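# Rope-drag the hoop onto the other post around its peg

## Task

Using three arms, get the hoop off the post it sits on and onto the second post. It must lie flat and encircle the loose peg standing on that post, and the peg must still be upright afterwards. Neither the hoop nor the peg can be reached by a hand directly; each bench has a metal block tied to the hoop by a rope, so work through those. At no moment, including while the hoop dangles, may it drop more than slightly below the top of the shorter post, or the task fails. Coordinates are in the scene frame. Arm bases in metres, with heading in degrees counter-clockwise from +x: arm1 at x=+0.14 y=+1.40 z=+0.95 heading -93; arm2 at x=-1.17 y=-0.78 z=+1.04 heading +30; arm3 at x=+1.19 y=-0.75 z=+1.05 heading +148. At the end, release everything and move the arms away. A result that stays in place only because a robot holds it does not count.

## Robot and tools

Robots: three identical i2rt Big YAM arms named arm1, arm2 and arm3. Each has six revolute joints, a two-finger gripper and a wrist camera. With joints 1 and 6 at 0 and the hand level and pointing ahead, the wrist camera rides above the hand and looks toward the fingertips. The hand reaches roughly 1.0 m out from the joint-1 axis. Joints move at different speeds, so the hand may take a wide curved path between postures. Two fixed room cameras, cam_low and cam_top, also watch the scene.

Frame: one shared scene frame, origin on the floor, +z up. The hand point is midway between the fingertips; the hand z axis runs along the fingers, and the fingers open and close along its y axis. Base positions and headings are listed in the task.

Tool execute_actions: argument actions is a list holding a single action object, or empty. The action has optional keys arm1, arm2, arm3; under each goes joints, an object of absolute joint targets (goals, not offsets). Keys and ranges: joint1_rad -2.879 to 2.879 (base yaw; positive is counter-clockwise seen from above; 0 unfolds the arm along its base heading); joint2_rad 0 to 3.141 (shoulder; 0 has the upper arm pointing back about level, larger values lift it up then forward); joint3_rad 0 to 3.019 (elbow; 0 is folded onto the upper arm, larger opens it); joint4_rad -1.692 to 1.57 (hand pitch; positive tilts the fingers up); joint5_rad -1.57 to 1.57 (hand sideways swing; positive toward the arm's right); joint6_rad -2.094 to 2.094 (hand roll; positive is clockwise viewed from behind the hand); gripper_m 0 to 0.093, fingertip gap in metres. Angles are radians. Done tolerances: ±0.045, ±0.14, ±0.09, ±0.055, ±0.03, ±0.035 rad for joints 1 to 6 and ±0.003 m for the gripper. Grip force tops out near 50 to 62 N per pad, lower on some grippers. All motions in one action begin together and may end at different times. A joint or arm left out may keep pushing toward an earlier target without joint_status showing it. Optional cameras lists which images to return (arm1_cam_wrist, arm2_cam_wrist, arm3_cam_wrist, cam_low, cam_top, or all); omitted, null or ["all"] gives all, [] gives none. Any unknown key, camera name or out-of-range number rejects the whole call and nothing moves. Example: {"arm1": {"joints": {"gripper_m": 0.05}}, "arm2": {"joints": {"joint1_rad": 0.3}}}.

Tool wait: seconds, 0 to 10. Commands nothing new; returns state and images like an empty action.

Tool zoom_image: camera (one of the five names) and region [x0, y0, x1, y1] in pixels from the top-left of that camera's latest full image, at most 504 by 504. Wrist images are 504x504 fisheye; cam_low and cam_top are 672x504.

Tool finished_scene: scene, the integer number of the scene being closed. It is final; call it only after the goal is met, the arms have let go and backed off, and nothing is still moving. Its result reports success and gives the next task. If resuming from a break, first send execute_actions with an empty list to learn the current scene and task.

Reading results: the pictures line lists camera names in the order of the attached images, taken when the call ends. joint_positions gives measured joint values. joint_status tells how each commanded motion ended. off_target: the joint stopped short and may still push. contact_stop or time_out: the old target is dropped and the joint holds where it stopped, except that after time_out a joint may keep a target (at most 0.375, 0.375, 0.113, 0.225, 0.075, 0.3 rad from where it stands for joints 1 to 6) and keep pushing; on_its_own then names it, and it can move by itself if the way opens. Send a joint its reported position to relieve such a push. joint command not followed, often with a cause: line, means a self- and arm-to-arm collision check withheld that arm's joint targets (its gripper target still runs); such joints read not_followed and may be retried on each later action until valid targets arrive. on_its_own covers what the call did not command; held at is the target held, not the actual position. A joint carrying load may droop. Very small target changes may not move a joint. A stop in one call skips the remaining motion calls of that reply.

Heat: holding loads warms motors. MOTOR HOT appears from 85 °C; at 100 °C the arm and its gripper go limp until cooled, reported as OVER-TEMPERATURE FAULT, and unfinished keys show limit_stop_at_motor_heat; resend those targets afterward.

Avoid: arms pressing or hitting each other (the check ignores fingers, gripper housings and wrist cameras, and may act late; no state line reports arm contact). Arms never stop on touch and can push hard, so do not drive into benches, posts or blocks. Do not drop or slam blocks, knock the peg over, let the hoop sag below the lower post's top, or send anything off the work area or onto the floor. Loose objects may occasionally be nudged by outside disturbances, so check images before finishing. Arms act independently; a stalled arm does not pause the others.

Each tool is called after ">>>" as name(argument=value, ...), one argument or row to a line, values as JSON.

## Session

>>> execute_actions(
  actions=[],
)

Scene clock: 0.00 s.
Motor temperatures (°C, as the motors report them): arm1=[23 26 26 24 23 27] | arm2=[26 24 24 26 26 27] | arm3=[24 26 24 26 24 25]
arm1.joint_positions: joint1_rad=+0.638 joint2_rad=+0.238 joint3_rad=+1.622 joint4_rad=-1.515 joint5_rad=-0.055 joint6_rad=-0.387 gripper_m=+0.094
arm1.joint_status: not commanded
arm1.hand: x=+0.1404 y=+1.4203 z=+1.5812 quat_wxyz=(-0.523, -0.201, -0.725, +0.400) (m; scene frame)
arm2.joint_positions: joint1_rad=-0.809 joint2_rad=+0.517 joint3_rad=+1.393 joint4_rad=-1.151 joint5_rad=-0.090 joint6_rad=-0.582 gripper_m=+0.095
arm2.joint_status: not commanded
arm2.hand: x=-0.9590 y=-0.8304 z=+1.6425 quat_wxyz=(-0.559, +0.143, -0.787, +0.220) (m; scene frame)
arm3.joint_positions: joint1_rad=+0.318 joint2_rad=+0.555 joint3_rad=+1.682 joint4_rad=-1.323 joint5_rad=-0.250 joint6_rad=+0.180 gripper_m=+0.095
arm3.joint_status: not commanded
arm3.hand: x=+1.0477 y=-0.7506 z=+1.7318 quat_wxyz=(+0.079, +0.764, -0.088, -0.634) (m; scene frame)
pictures: arm1_cam_wrist, arm2_cam_wrist, arm3_cam_wrist, cam_low, cam_top
Images, in order (width x height): arm1_cam_wrist 504x504, arm2_cam_wrist 504x504, arm3_cam_wrist 504x504, cam_low 672x504, cam_top 672x504.

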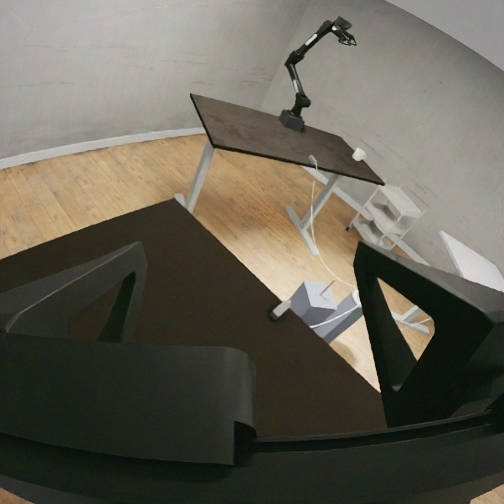

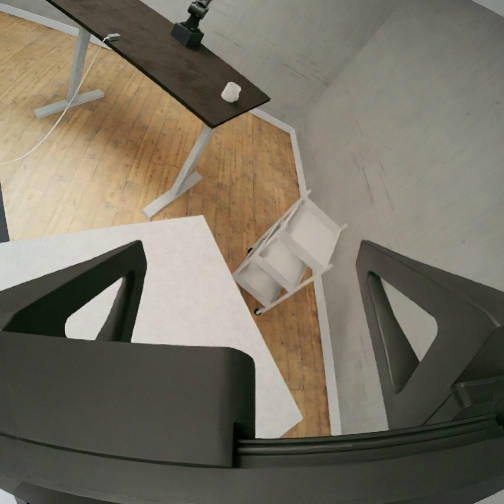

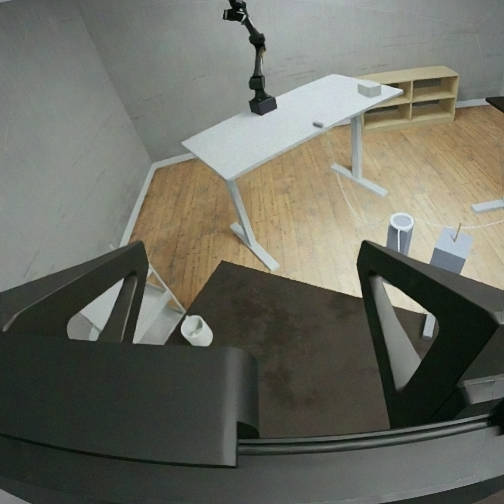

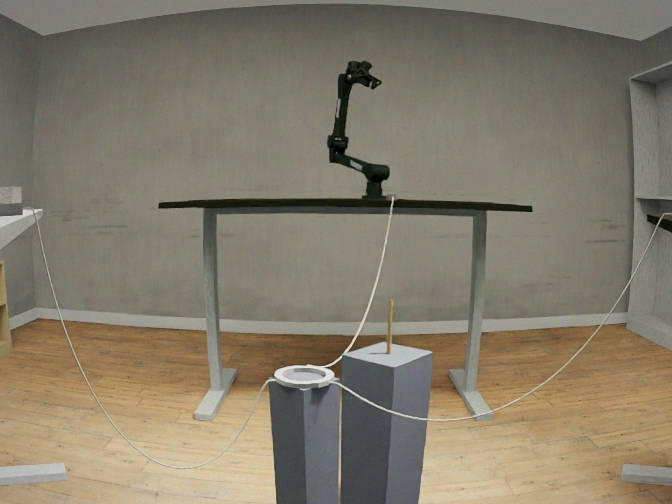

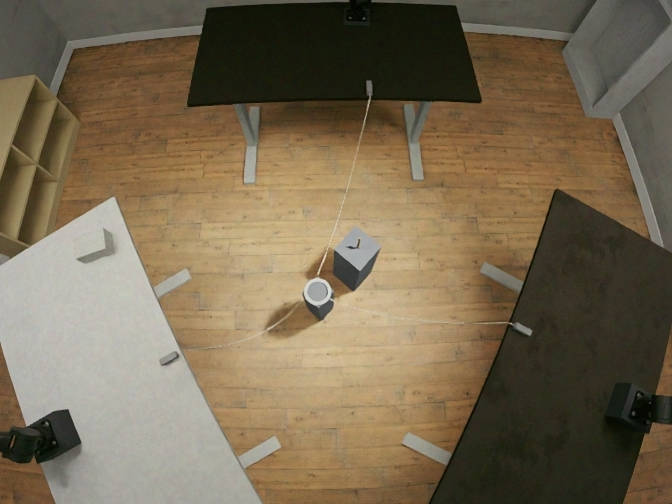

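>>> execute_actions(
  actions=[
    {"arm1":{"joints":{"joint1_rad":0.2,"joint2_rad":1.4,"joint3_rad":1.4,"joint4_rad":-1.4,"joint5_rad":0,"joint6_rad":0}},"arm2":{"joints":{"joint1_rad":0.1,"joint2_rad":1.5,"joint3_rad":1.6,"joint4_rad":-1.55,"joint5_rad":0,"joint6_rad":0}},"arm3":{"joints":{"joint1_rad":0.0,"joint2_rad":1.5,"joint3_rad":1.5,"joint4_rad":-1.5,"joint5_rad":0,"joint6_rad":0}}},
  ],
)

Scene clock: 2.77 s.
Motor temperatures (°C, as the motors report them): arm1=[23 26 26 24 23 27] | arm2=[26 24 24 26 26 27] | arm3=[24 26 25 26 24 25]
arm1.joint_positions: joint1_rad=+0.203 joint2_rad=+1.410 joint3_rad=+1.397 joint4_rad=-1.406 joint5_rad=-0.004 joint6_rad=-0.012 gripper_m=+0.094
arm1.joint_status: all done
arm1.hand: x=+0.2103 y=+0.9605 z=+1.2193 quat_wxyz=(-0.057, -0.643, -0.762, +0.049) (m; scene frame)
arm2.joint_positions: joint1_rad=+0.108 joint2_rad=+1.507 joint3_rad=+1.593 joint4_rad=-1.533 joint5_rad=+0.000 joint6_rad=-0.012 gripper_m=+0.095
arm2.joint_status: all done
arm2.hand: x=-0.7784 y=-0.5051 z=+1.3403 quat_wxyz=(-0.056, +0.314, -0.948, -0.021) (m; scene frame)
arm3.joint_positions: joint1_rad=+0.005 joint2_rad=+1.509 joint3_rad=+1.479 joint4_rad=-1.489 joint5_rad=-0.002 joint6_rad=+0.009 gripper_m=+0.095
arm3.joint_status: all done
arm3.hand: x=+0.7971 y=-0.5019 z=+1.3008 quat_wxyz=(-0.002, +0.959, -0.280, -0.026) (m; scene frame)
pictures: arm1_cam_wrist, arm2_cam_wrist, arm3_cam_wrist, cam_low, cam_top
Images, in order (width x height): arm1_cam_wrist 504x504, arm2_cam_wrist 504x504, arm3_cam_wrist 504x504, cam_low 672x504, cam_top 672x504.

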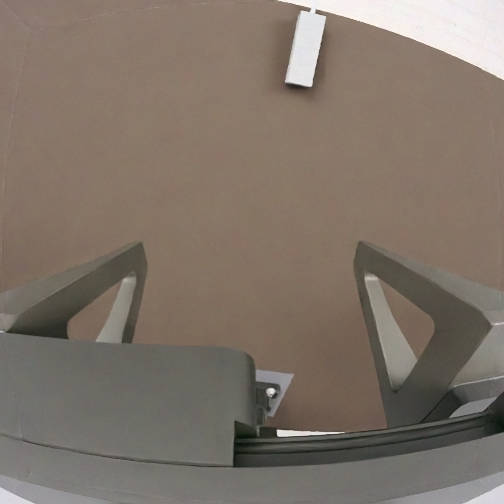

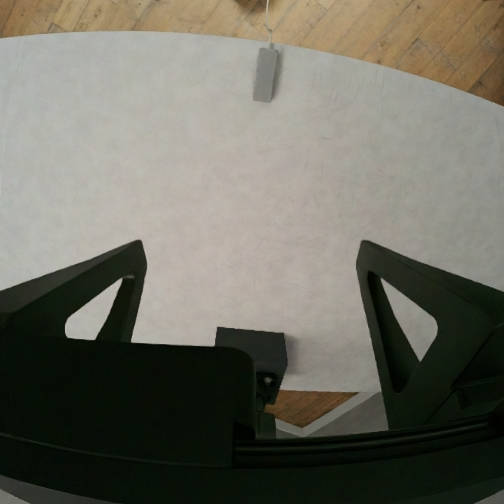

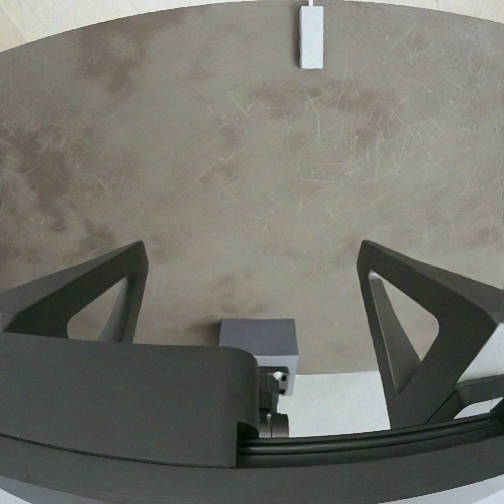

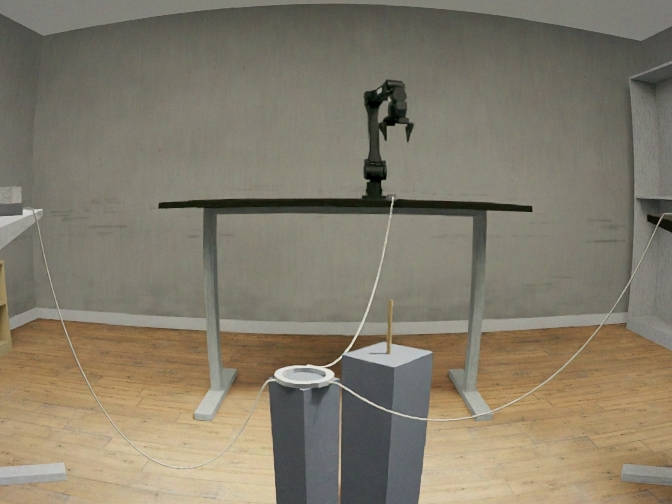

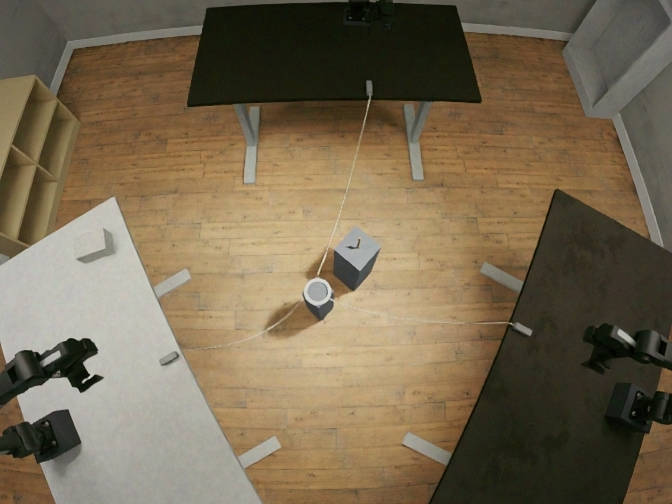

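>>> execute_actions(
  actions=[
    {"arm1":{"joints":{"joint1_rad":0.07,"joint2_rad":1.8,"joint3_rad":1.48,"joint4_rad":-1.25}},"arm2":{"joints":{"joint1_rad":0.07,"joint2_rad":1.8,"joint3_rad":1.48,"joint4_rad":-1.25}},"arm3":{"joints":{"joint1_rad":-0.13,"joint2_rad":1.8,"joint3_rad":1.48,"joint4_rad":-1.25}}},
  ],
)

Scene clock: 5.57 s.
Motor temperatures (°C, as the motors report them): arm1=[23 26 26 24 23 27] | arm2=[26 24 25 26 26 27] | arm3=[24 26 25 26 24 25]
arm1.joint_positions: joint1_rad=+0.065 joint2_rad=+1.809 joint3_rad=+1.455 joint4_rad=-1.258 joint5_rad=-0.002 joint6_rad=-0.010 gripper_m=+0.094
arm1.joint_status: all done
arm1.hand: x=+0.1492 y=+0.8767 z=+1.0567 quat_wxyz=(+0.015, -0.697, -0.717, -0.014) (m; scene frame)
arm2.joint_positions: joint1_rad=+0.072 joint2_rad=+1.822 joint3_rad=+1.469 joint4_rad=-1.266 joint5_rad=+0.000 joint6_rad=-0.011 gripper_m=+0.095
arm2.joint_status: all done
arm2.hand: x=-0.7270 y=-0.4896 z=+1.1411 quat_wxyz=(+0.026, +0.297, -0.954, +0.004) (m; scene frame)
arm3.joint_positions: joint1_rad=-0.139 joint2_rad=+1.827 joint3_rad=+1.456 joint4_rad=-1.261 joint5_rad=+0.000 joint6_rad=+0.008 gripper_m=+0.095
arm3.joint_status: all done
arm3.hand: x=+0.7875 y=-0.4084 z=+1.1399 quat_wxyz=(+0.015, +0.937, -0.348, +0.028) (m; scene frame)
pictures: arm1_cam_wrist, arm2_cam_wrist, arm3_cam_wrist, cam_low, cam_top
Images, in order (width x height): arm1_cam_wrist 504x504, arm2_cam_wrist 504x504, arm3_cam_wrist 504x504, cam_low 672x504, cam_top 672x504.

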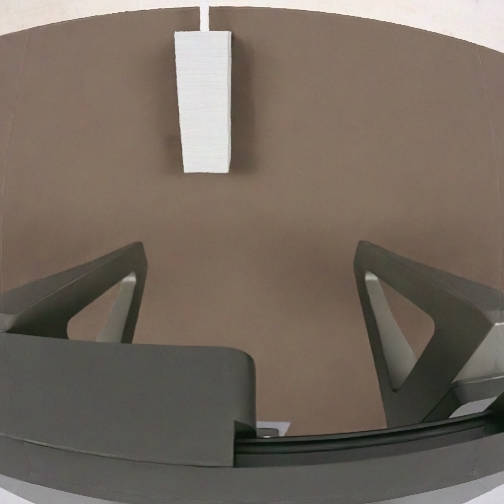

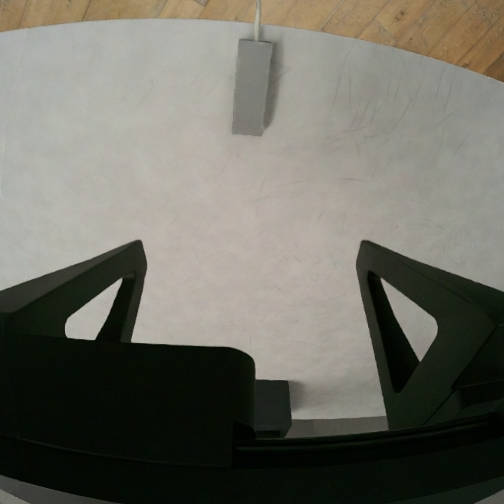

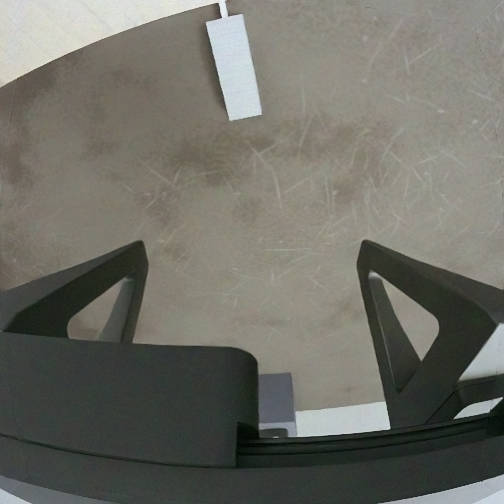

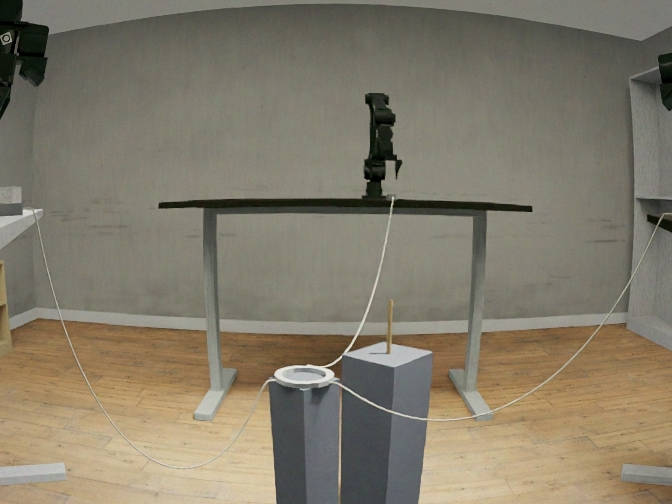

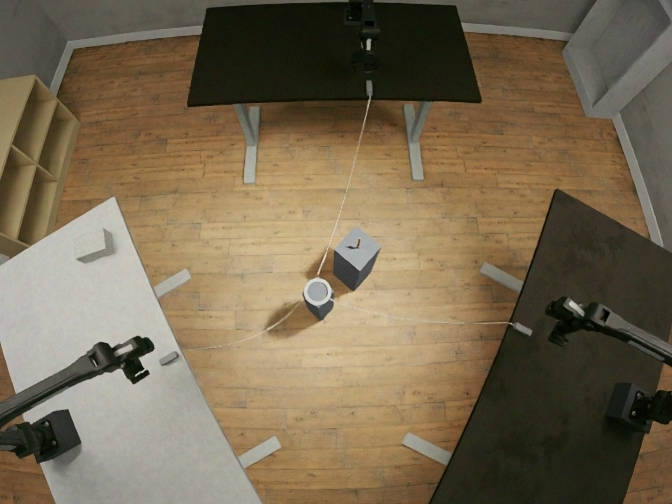

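>>> execute_actions(
  actions=[
    {"arm1":{"joints":{"joint1_rad":0.118,"joint2_rad":1.94,"joint3_rad":1.585,"joint4_rad":-1.2}},"arm2":{"joints":{"joint1_rad":0.068,"joint2_rad":2.055,"joint3_rad":1.52,"joint4_rad":-1.02,"joint6_rad":0.04}},"arm3":{"joints":{"joint1_rad":-0.112,"joint2_rad":2.09,"joint3_rad":1.56,"joint4_rad":-1.015,"joint6_rad":-0.16}}},
  ],
  cameras=["arm1_cam_wrist","arm2_cam_wrist","arm3_cam_wrist"],
)

Scene clock: 8.73 s.
Motor temperatures (°C, as the motors report them): arm1=[23 26 27 24 23 27] | arm2=[26 24 25 26 26 27] | arm3=[24 26 25 26 24 25]
arm1.joint_positions: joint1_rad=+0.123 joint2_rad=+1.951 joint3_rad=+1.546 joint4_rad=-1.205 joint5_rad=-0.002 joint6_rad=-0.010 gripper_m=+0.094
arm1.joint_status: all done
arm1.hand: x=+0.1830 y=+0.8367 z=+1.0132 quat_wxyz=(+0.015, -0.675, -0.737, -0.013) (m; scene frame)
arm2.joint_positions: joint1_rad=+0.072 joint2_rad=+2.069 joint3_rad=+1.489 joint4_rad=-1.036 joint5_rad=+0.000 joint6_rad=+0.028 gripper_m=+0.095
arm2.joint_status: all done
arm2.hand: x=-0.6927 y=-0.4654 z=+1.0138 quat_wxyz=(+0.025, +0.278, -0.960, +0.004) (m; scene frame)
arm3.joint_positions: joint1_rad=-0.118 joint2_rad=+2.121 joint3_rad=+1.537 joint4_rad=-1.027 joint5_rad=+0.000 joint6_rad=-0.150 gripper_m=+0.095
arm3.joint_status: all done
arm3.hand: x=+0.7313 y=-0.3788 z=+1.0060 quat_wxyz=(+0.013, +0.965, -0.263, +0.017) (m; scene frame)
pictures: arm1_cam_wrist, arm2_cam_wrist, arm3_cam_wrist
Images, in order (width x height): arm1_cam_wrist 504x504, arm2_cam_wrist 504x504, arm3_cam_wrist 504x504.

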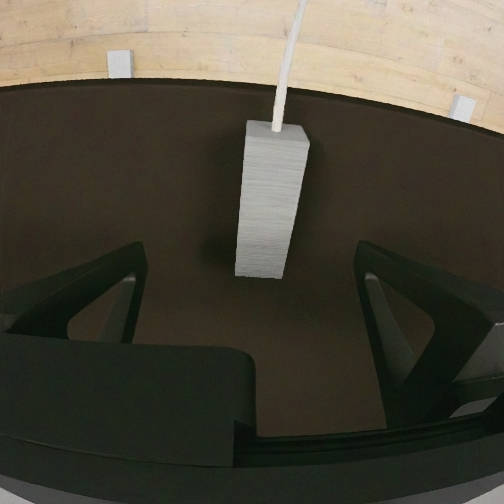

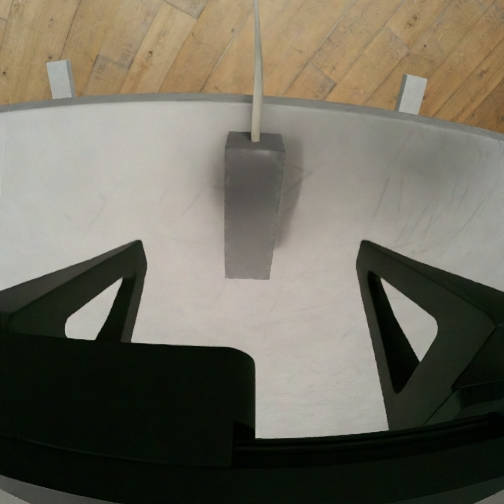

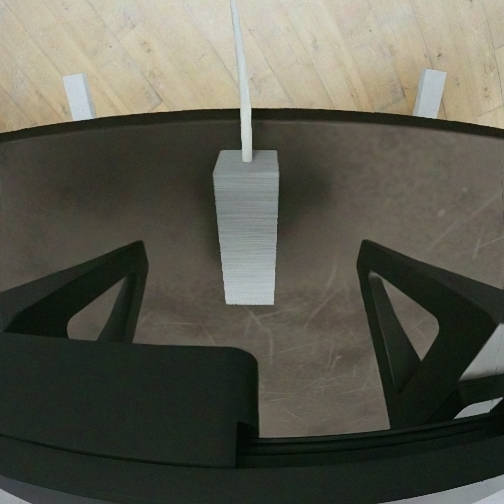

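>>> execute_actions(
  actions=[
    {"arm1":{"joints":{"joint1_rad":0.103,"joint2_rad":2.04,"joint3_rad":1.6,"joint4_rad":-1.11,"joint6_rad":0.08}},"arm2":{"joints":{"joint2_rad":2.16,"joint3_rad":1.55,"joint4_rad":-0.937,"joint6_rad":0.06}},"arm3":{"joints":{"joint2_rad":2.166,"joint3_rad":1.56,"joint4_rad":-0.94}}},
  ],
  cameras=["arm1_cam_wrist","arm2_cam_wrist","arm3_cam_wrist","cam_low"],
)

Scene clock: 10.73 s.
Motor temperatures (°C, as the motors report them): arm1=[23 26 27 24 23 27] | arm2=[26 24 25 26 26 27] | arm3=[24 26 26 26 24 25]
arm1.joint_positions: joint1_rad=+0.108 joint2_rad=+2.034 joint3_rad=+1.570 joint4_rad=-1.118 joint5_rad=+0.000 joint6_rad=+0.068 gripper_m=+0.094
arm1.joint_status: all done
arm1.hand: x=+0.1754 y=+0.8126 z=+0.9743 quat_wxyz=(+0.006, -0.709, -0.705, -0.002) (m; scene frame)
arm2.joint_positions: joint1_rad=+0.072 joint2_rad=+2.145 joint3_rad=+1.510 joint4_rad=-0.953 joint5_rad=+0.000 joint6_rad=+0.048 gripper_m=+0.095
arm2.joint_status: all done
arm2.hand: x=-0.6791 y=-0.4559 z=+0.9773 quat_wxyz=(+0.012, +0.269, -0.963, +0.000) (m; scene frame)
arm3.joint_positions: joint1_rad=-0.118 joint2_rad=+2.165 joint3_rad=+1.537 joint4_rad=-0.953 joint5_rad=+0.000 joint6_rad=-0.150 gripper_m=+0.095
arm3.joint_status: all done
arm3.hand: x=+0.7234 y=-0.3726 z=+0.9803 quat_wxyz=(+0.007, +0.965, -0.263, +0.003) (m; scene frame)
pictures: arm1_cam_wrist, arm2_cam_wrist, arm3_cam_wrist, cam_low
Images, in order (width x height): arm1_cam_wrist 504x504, arm2_cam_wrist 504x504, arm3_cam_wrist 504x504, cam_low 672x504.

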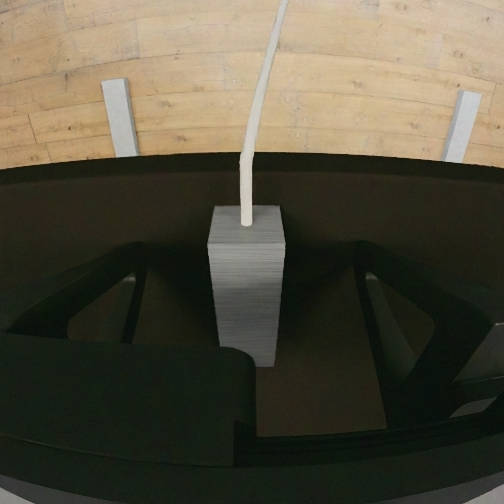

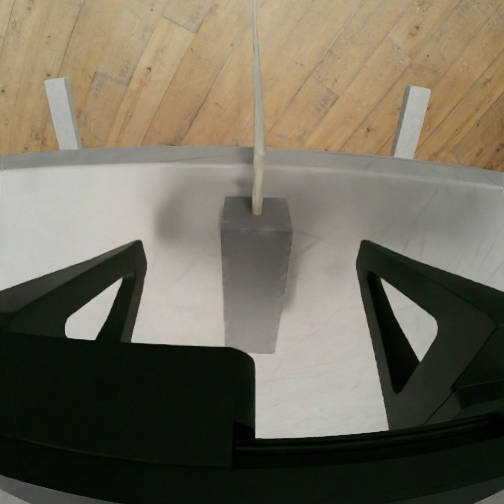

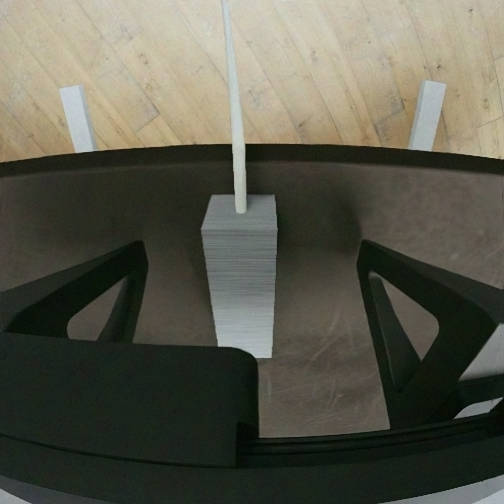

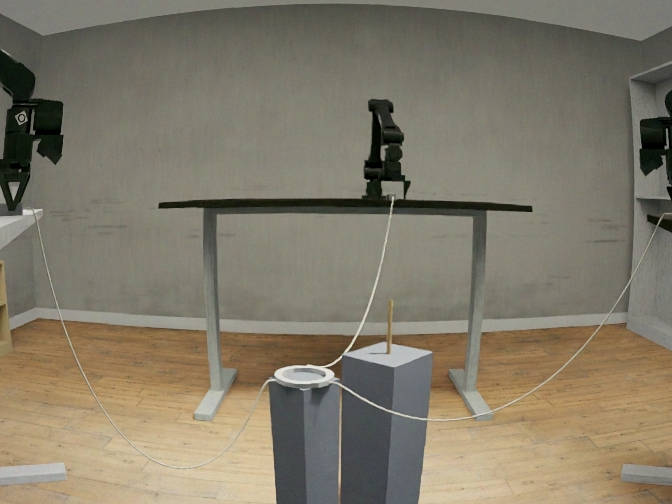

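>>> execute_actions(
  actions=[
    {"arm1":{"joints":{"joint2_rad":2.06,"joint4_rad":-1.19}},"arm2":{"joints":{"joint2_rad":2.185,"joint4_rad":-0.99}},"arm3":{"joints":{"joint1_rad":-0.105,"joint2_rad":2.195,"joint4_rad":-0.98}}},
  ],
  cameras=["arm1_cam_wrist","arm2_cam_wrist","arm3_cam_wrist","cam_low"],
)

Scene clock: 11.97 s.
Motor temperatures (°C, as the motors report them): arm1=[23 26 27 24 23 27] | arm2=[26 24 25 26 26 27] | arm3=[24 26 26 26 24 25]
arm1.joint_positions: joint1_rad=+0.108 joint2_rad=+2.038 joint3_rad=+1.570 joint4_rad=-1.179 joint5_rad=+0.001 joint6_rad=+0.070 gripper_m=+0.094
arm1.joint_status: all done
arm1.hand: x=+0.1743 y=+0.8278 z=+0.9730 quat_wxyz=(+0.030, -0.709, -0.704, -0.023) (m; scene frame)
arm2.joint_positions: joint1_rad=+0.072 joint2_rad=+2.156 joint3_rad=+1.510 joint4_rad=-0.974 joint5_rad=+0.000 joint6_rad=+0.048 gripper_m=+0.095
arm2.joint_status: all done
arm2.hand: x=-0.6852 y=-0.4600 z=+0.9713 quat_wxyz=(+0.027, +0.269, -0.963, +0.005) (m; scene frame)
arm3.joint_positions: joint1_rad=-0.113 joint2_rad=+2.174 joint3_rad=+1.538 joint4_rad=-0.966 joint5_rad=+0.003 joint6_rad=-0.153 gripper_m=+0.095
arm3.joint_status: all done
arm3.hand: x=+0.7256 y=-0.3774 z=+0.9756 quat_wxyz=(+0.010, +0.966, -0.259, +0.014) (m; scene frame)
pictures: arm1_cam_wrist, arm2_cam_wrist, arm3_cam_wrist, cam_low
Images, in order (width x height): arm1_cam_wrist 504x504, arm2_cam_wrist 504x504, arm3_cam_wrist 504x504, cam_low 672x504.

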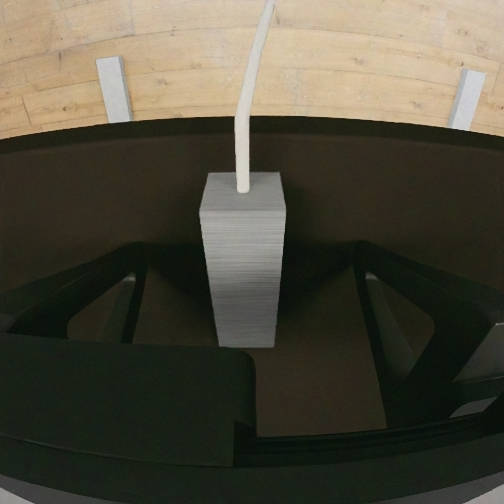

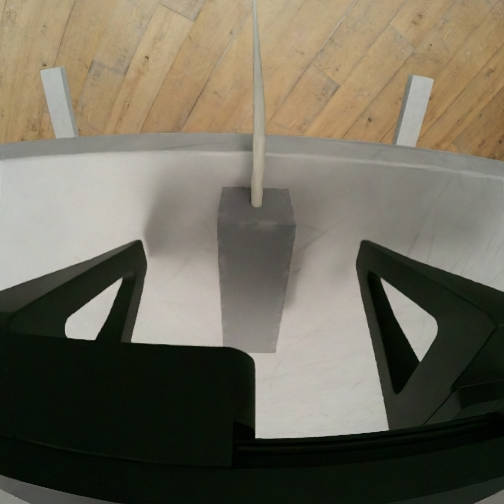

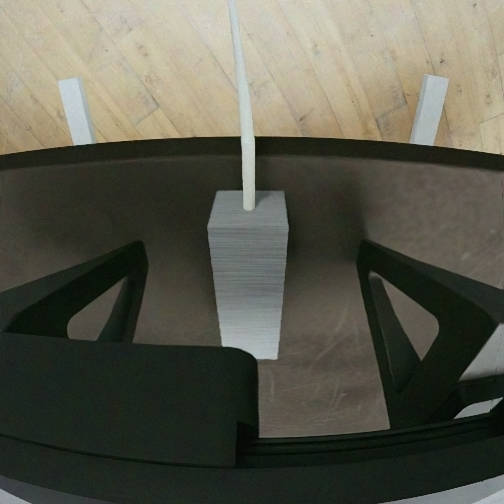

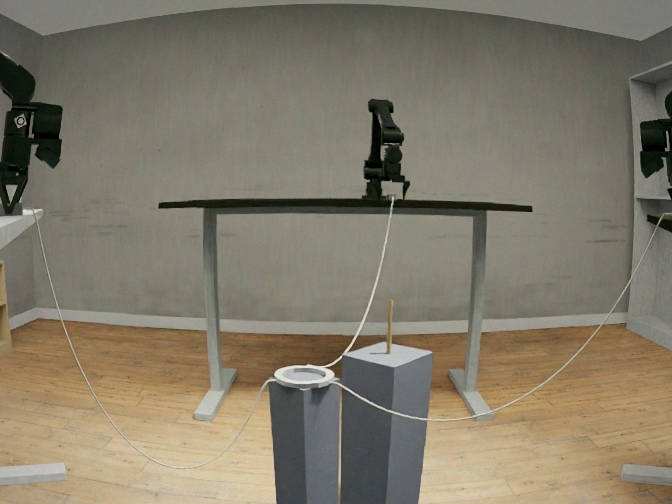

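>>> execute_actions(
  actions=[
    {"arm1":{"joints":{"joint3_rad":1.57,"joint2_rad":2.07}},"arm2":{"joints":{"joint3_rad":1.515}},"arm3":{"joints":{"joint3_rad":1.52}}},
  ],
  cameras=["arm1_cam_wrist","arm2_cam_wrist","arm3_cam_wrist","cam_low"],
)

Scene clock: 12.77 s.
Motor temperatures (°C, as the motors report them): arm1=[23 26 27 24 23 27] | arm2=[26 24 25 26 26 27] | arm3=[24 26 26 26 24 25]
arm1.joint_positions: joint1_rad=+0.108 joint2_rad=+2.038 joint3_rad=+1.570 joint4_rad=-1.179 joint5_rad=+0.001 joint6_rad=+0.070 gripper_m=+0.094
arm1.joint_status: all done
arm1.hand: x=+0.1743 y=+0.8279 z=+0.9727 quat_wxyz=(+0.030, -0.709, -0.704, -0.023) (m; scene frame)
arm2.joint_positions: joint1_rad=+0.072 joint2_rad=+2.156 joint3_rad=+1.510 joint4_rad=-0.974 joint5_rad=+0.000 joint6_rad=+0.048 gripper_m=+0.095
arm2.joint_status: all done
arm2.hand: x=-0.6852 y=-0.4600 z=+0.9713 quat_wxyz=(+0.027, +0.269, -0.963, +0.005) (m; scene frame)
arm3.joint_positions: joint1_rad=-0.113 joint2_rad=+2.174 joint3_rad=+1.535 joint4_rad=-0.966 joint5_rad=+0.003 joint6_rad=-0.153 gripper_m=+0.095
arm3.joint_status: all done
arm3.hand: x=+0.7265 y=-0.3782 z=+0.9748 quat_wxyz=(+0.010, +0.966, -0.259, +0.015) (m; scene frame)
pictures: arm1_cam_wrist, arm2_cam_wrist, arm3_cam_wrist, cam_low
Images, in order (width x height): arm1_cam_wrist 504x504, arm2_cam_wrist 504x504, arm3_cam_wrist 504x504, cam_low 672x504.

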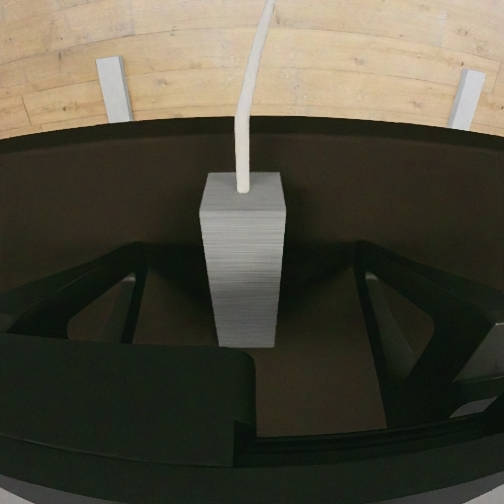

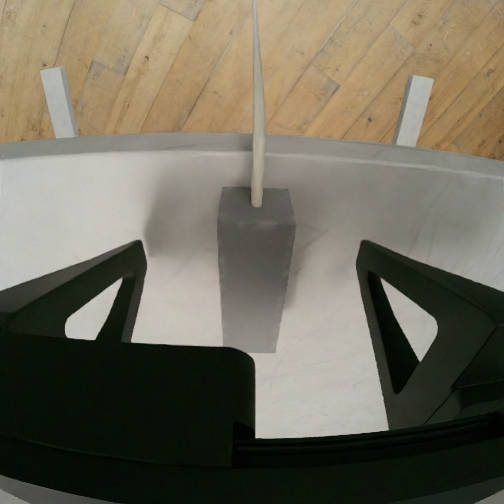

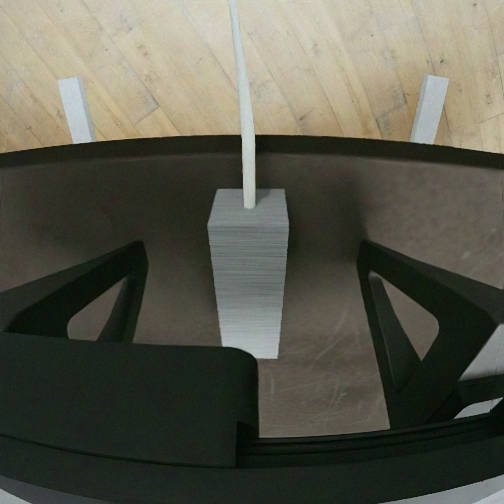

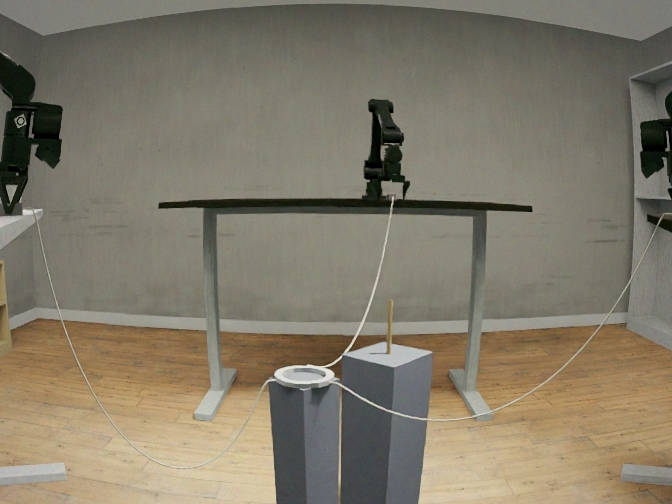

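Significant stiction.

>>> execute_actions(
  actions=[
    {"arm1":{"joints":{"joint3_rad":1.53}},"arm2":{"joints":{"joint3_rad":1.47}},"arm3":{"joints":{"joint3_rad":1.485}}},
  ],
  cameras=[],
)

>>> execute_actions(
  actions=[
    {"arm1":{"joints":{"gripper_m":0.0}},"arm2":{"joints":{"gripper_m":0.0}},"arm3":{"joints":{"gripper_m":0.0}}},
  ],
)

Scene clock: 13.83 s.
Motor temperatures (°C, as the motors report them): arm1=[23 26 27 24 23 27] | arm2=[26 24 25 26 26 27] | arm3=[24 26 26 26 24 25]
arm1.joint_positions: joint1_rad=+0.108 joint2_rad=+2.037 joint3_rad=+1.564 joint4_rad=-1.179 joint5_rad=-0.001 joint6_rad=+0.073 gripper_m=+0.094
arm1.joint_status: all done
arm1.hand: x=+0.1744 y=+0.8303 z=+0.9714 quat_wxyz=(+0.032, -0.710, -0.703, -0.025) (m; scene frame)
arm2.joint_positions: joint1_rad=+0.071 joint2_rad=+2.156 joint3_rad=+1.492 joint4_rad=-0.975 joint5_rad=-0.002 joint6_rad=+0.051 gripper_m=+0.095
arm2.joint_status: all done
arm2.hand: x=-0.6924 y=-0.4648 z=+0.9662 quat_wxyz=(+0.036, +0.267, -0.963, +0.007) (m; scene frame)
arm3.joint_positions: joint1_rad=-0.113 joint2_rad=+2.165 joint3_rad=+1.515 joint4_rad=-0.966 joint5_rad=+0.006 joint6_rad=-0.158 gripper_m=+0.095
arm3.joint_status: all done
arm3.hand: x=+0.7329 y=-0.3828 z=+0.9736 quat_wxyz=(+0.011, +0.966, -0.257, +0.021) (m; scene frame)
pictures: none
No camera images: the call's "cameras" was empty. Leave "cameras" out to get every camera's image.

Scene clock: 14.57 s.
Motor temperatures (°C, as the motors report them): arm1=[23 26 27 24 23 27] | arm2=[26 24 25 26 26 27] | arm3=[24 26 26 26 24 25]
arm1.joint_positions: joint1_rad=+0.108 joint2_rad=+2.034 joint3_rad=+1.559 joint4_rad=-1.184 joint5_rad=+0.000 joint6_rad=+0.073 gripper_m=+0.025
arm1.joint_status: gripper_m off_target (ended at +0.025, target +0.000)
arm1.hand: x=+0.1740 y=+0.8335 z=+0.9715 quat_wxyz=(+0.035, -0.710, -0.702, -0.028) (m; scene frame)
arm2.joint_positions: joint1_rad=+0.071 joint2_rad=+2.156 joint3_rad=+1.492 joint4_rad=-0.975 joint5_rad=-0.002 joint6_rad=+0.051 gripper_m=+0.025
arm2.joint_status: gripper_m off_target (ended at +0.025, target +0.000)
arm2.hand: x=-0.6926 y=-0.4649 z=+0.9662 quat_wxyz=(+0.036, +0.267, -0.963, +0.007) (m; scene frame)
arm3.joint_positions: joint1_rad=-0.113 joint2_rad=+2.164 joint3_rad=+1.510 joint4_rad=-0.968 joint5_rad=+0.006 joint6_rad=-0.158 gripper_m=+0.025
arm3.joint_status: gripper_m off_target (ended at +0.025, target +0.000)
arm3.hand: x=+0.7349 y=-0.3847 z=+0.9728 quat_wxyz=(+0.012, +0.966, -0.256, +0.023) (m; scene frame)
pictures: arm1_cam_wrist, arm2_cam_wrist, arm3_cam_wrist, cam_low, cam_top
Images, in order (width x height): arm1_cam_wrist 504x504, arm2_cam_wrist 504x504, arm3_cam_wrist 504x504, cam_low 672x504, cam_top 672x504.

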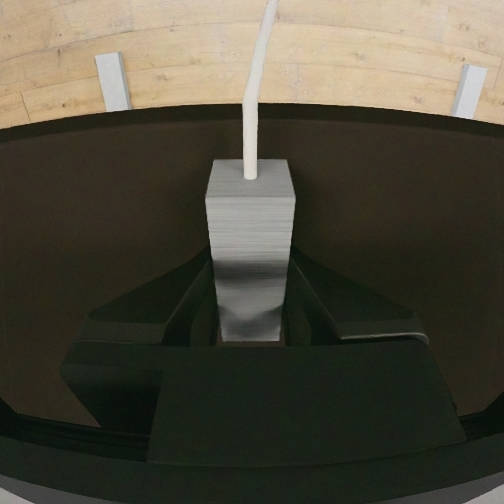

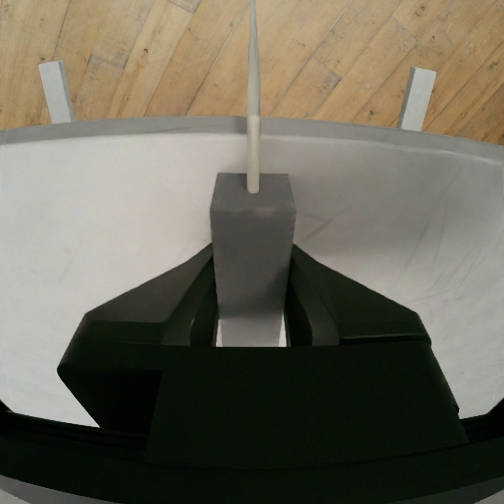

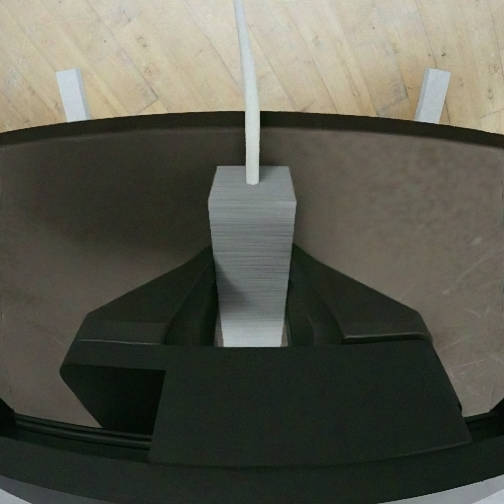

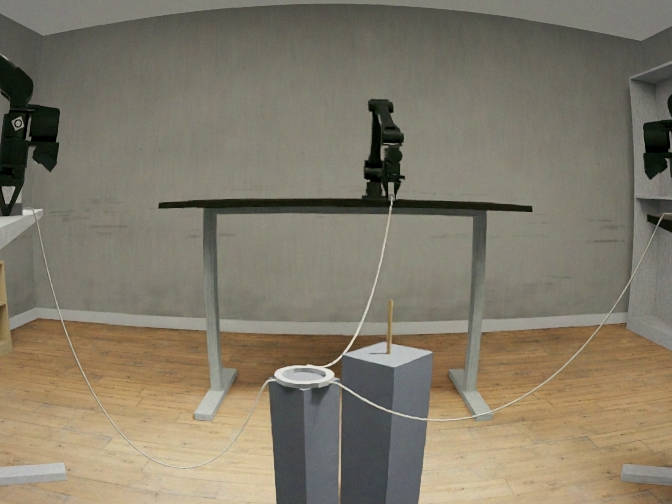

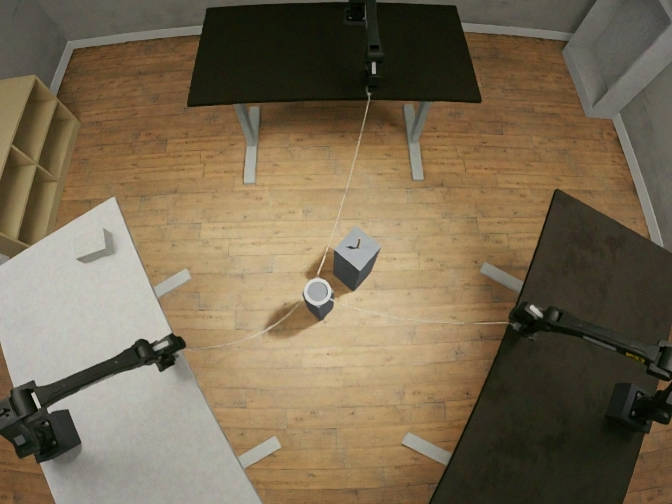

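>>> execute_actions(
  actions=[
    {"arm1":{"joints":{"joint1_rad":-0.11,"joint2_rad":2.09,"joint3_rad":2.33,"joint4_rad":-1.64,"joint6_rad":0}},"arm2":{"joints":{"joint1_rad":0.03,"joint2_rad":1.32,"joint3_rad":1.24,"joint4_rad":-1.34,"joint6_rad":0}},"arm3":{"joints":{"joint1_rad":0.107,"joint2_rad":1.82,"joint3_rad":1.74,"joint4_rad":-1.32,"joint6_rad":0}}},
  ],
)

Scene clock: 19.30 s.
Motor temperatures (°C, as the motors report them): arm1=[23 27 28 24 23 27] | arm2=[26 25 25 26 26 27] | arm3=[24 27 26 26 24 25]
arm1.joint_positions: joint1_rad=-0.103 joint2_rad=+2.092 joint3_rad=+2.286 joint4_rad=-1.631 joint5_rad=+0.000 joint6_rad=+0.011 gripper_m=+0.025
arm1.joint_status: all done
arm1.hand: x=+0.0389 y=+0.7329 z=+1.2083 quat_wxyz=(-0.043, -0.760, -0.647, +0.052) (m; scene frame)
arm2.joint_positions: joint1_rad=+0.028 joint2_rad=+1.311 joint3_rad=+1.220 joint4_rad=-1.326 joint5_rad=-0.002 joint6_rad=+0.011 gripper_m=+0.025
arm2.joint_status: all done
arm2.hand: x=-0.8158 y=-0.5717 z=+1.2751 quat_wxyz=(-0.070, +0.264, -0.962, -0.025) (m; scene frame)
arm3.joint_positions: joint1_rad=+0.103 joint2_rad=+1.840 joint3_rad=+1.720 joint4_rad=-1.309 joint5_rad=-0.001 joint6_rad=-0.009 gripper_m=+0.025
arm3.joint_status: all done
arm3.hand: x=+0.6487 y=-0.4789 z=+1.2335 quat_wxyz=(-0.011, +0.972, -0.224, -0.070) (m; scene frame)
pictures: arm1_cam_wrist, arm2_cam_wrist, arm3_cam_wrist, cam_low, cam_top
Images, in order (width x height): arm1_cam_wrist 504x504, arm2_cam_wrist 504x504, arm3_cam_wrist 504x504, cam_low 672x504, cam_top 672x504.

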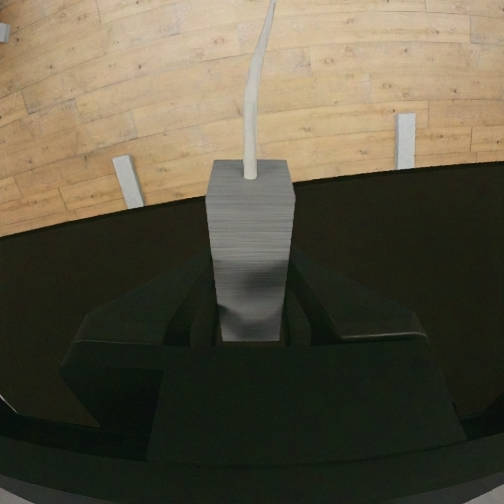

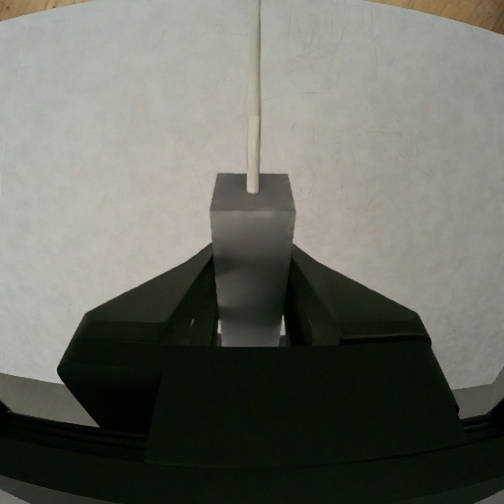

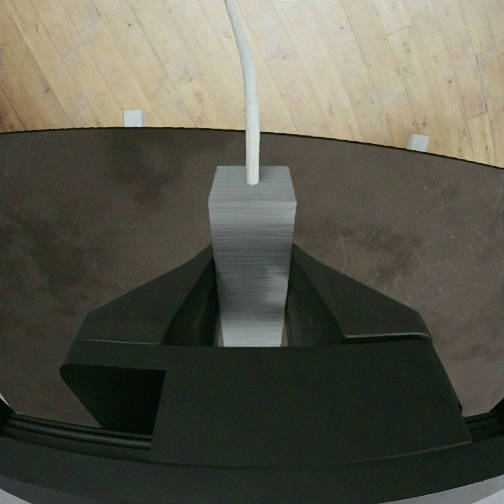

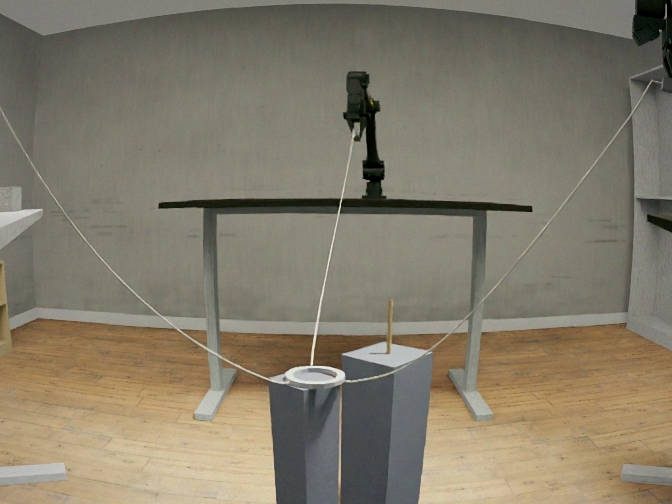

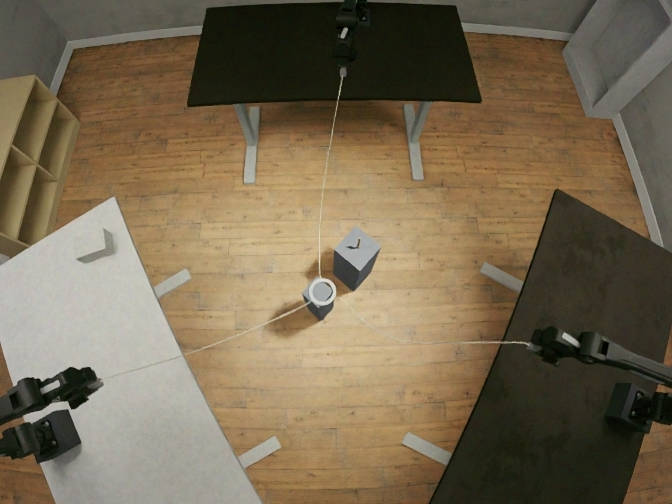

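>>> execute_actions(
  actions=[
    {"arm1":{"joints":{"joint2_rad":1.80,"joint3_rad":1.99,"joint4_rad":-1.58}},"arm2":{"joints":{"joint2_rad":0.97,"joint3_rad":0.92,"joint4_rad":-1.37}},"arm3":{"joints":{"joint2_rad":1.51,"joint3_rad":1.36,"joint4_rad":-1.25}}},
  ],
  cameras=["cam_low","cam_top"],
)

Scene clock: 23.03 s.
Motor temperatures (°C, as the motors report them): arm1=[23 27 28 24 23 27] | arm2=[26 24 26 26 26 27] | arm3=[24 27 26 26 24 25]
arm1.joint_positions: joint1_rad=-0.103 joint2_rad=+1.811 joint3_rad=+1.987 joint4_rad=-1.588 joint5_rad=+0.000 joint6_rad=+0.011 gripper_m=+0.025
arm1.joint_status: all done
arm1.hand: x=+0.0516 y=+0.8160 z=+1.2590 quat_wxyz=(-0.051, -0.759, -0.646, +0.062) (m; scene frame)
arm2.joint_positions: joint1_rad=+0.028 joint2_rad=+0.971 joint3_rad=+0.923 joint4_rad=-1.358 joint5_rad=-0.002 joint6_rad=+0.011 gripper_m=+0.025
arm2.joint_status: all done
arm2.hand: x=-0.9204 y=-0.6355 z=+1.2601 quat_wxyz=(-0.076, +0.265, -0.961, -0.026) (m; scene frame)
arm3.joint_positions: joint1_rad=+0.103 joint2_rad=+1.514 joint3_rad=+1.345 joint4_rad=-1.259 joint5_rad=-0.001 joint6_rad=-0.009 gripper_m=+0.025
arm3.joint_status: all done
arm3.hand: x=+0.7581 y=-0.5331 z=+1.2504 quat_wxyz=(-0.012, +0.972, -0.224, -0.071) (m; scene frame)
pictures: cam_low, cam_top
Images, in order (width x height): cam_low 672x504, cam_top 672x504.

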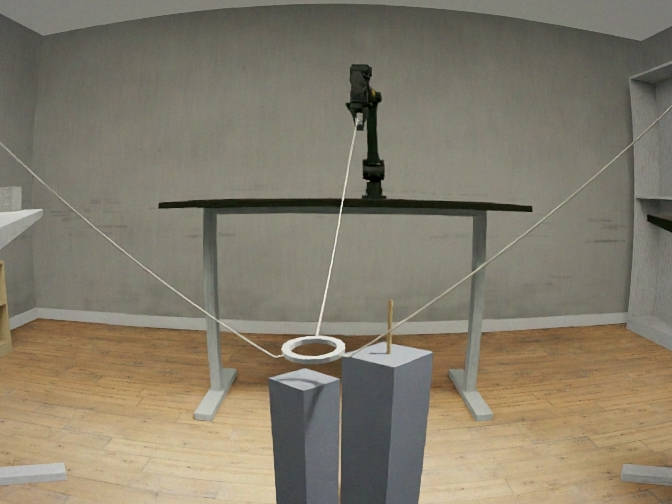

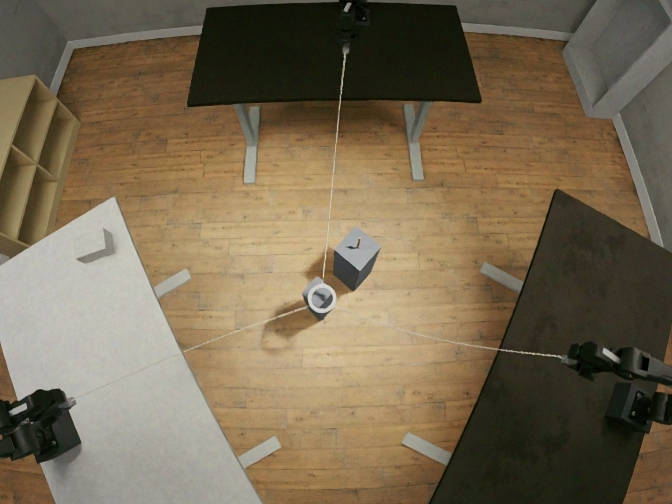

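>>> execute_actions(
  actions=[
    {"arm1":{"joints":{"joint2_rad":1.49,"joint3_rad":1.665,"joint4_rad":-1.58}},"arm2":{"joints":{"joint2_rad":0.88,"joint3_rad":1.11,"joint4_rad":-1.61}},"arm3":{"joints":{"joint2_rad":1.40,"joint3_rad":1.48,"joint4_rad":-1.46}}},
  ],
  cameras=["cam_low","cam_top"],
)

Scene clock: 25.07 s.
Motor temperatures (°C, as the motors report them): arm1=[23 27 28 24 23 27] | arm2=[26 24 26 26 26 27] | arm3=[24 27 26 26 24 25]
arm1.joint_positions: joint1_rad=-0.103 joint2_rad=+1.502 joint3_rad=+1.662 joint4_rad=-1.581 joint5_rad=+0.000 joint6_rad=+0.011 gripper_m=+0.025
arm1.joint_status: all done
arm1.hand: x=+0.0689 y=+0.9301 z=+1.2833 quat_wxyz=(-0.048, -0.759, -0.647, +0.058) (m; scene frame)
arm2.joint_positions: joint1_rad=+0.028 joint2_rad=+0.886 joint3_rad=+1.057 joint4_rad=-1.591 joint5_rad=-0.002 joint6_rad=+0.011 gripper_m=+0.025
arm2.joint_status: all done
arm2.hand: x=-0.9520 y=-0.6554 z=+1.3283 quat_wxyz=(-0.069, +0.265, -0.962, -0.024) (m; scene frame)
arm3.joint_positions: joint1_rad=+0.103 joint2_rad=+1.406 joint3_rad=+1.434 joint4_rad=-1.448 joint5_rad=-0.001 joint6_rad=-0.009 gripper_m=+0.025
arm3.joint_status: all done
arm3.hand: x=+0.7894 y=-0.5478 z=+1.3284 quat_wxyz=(-0.012, +0.972, -0.224, -0.075) (m; scene frame)
pictures: cam_low, cam_top
Images, in order (width x height): cam_low 672x504, cam_top 672x504.

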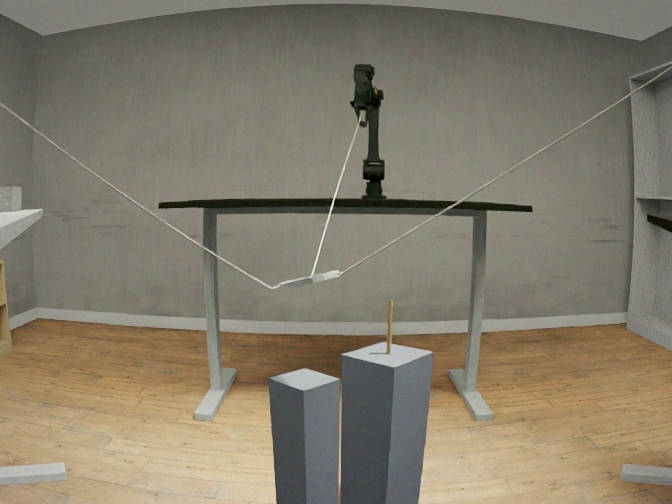

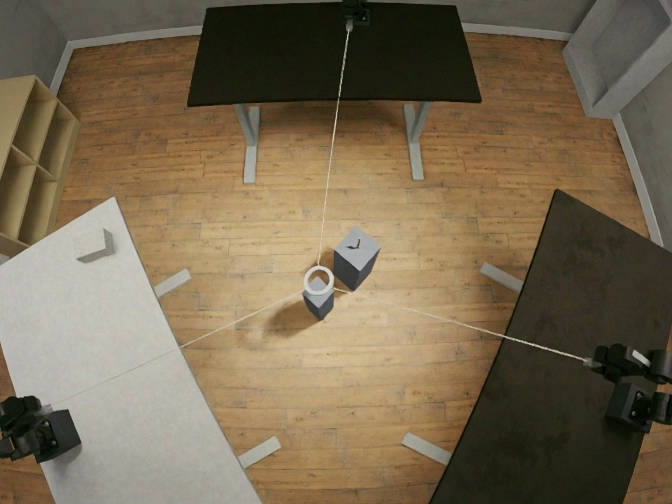

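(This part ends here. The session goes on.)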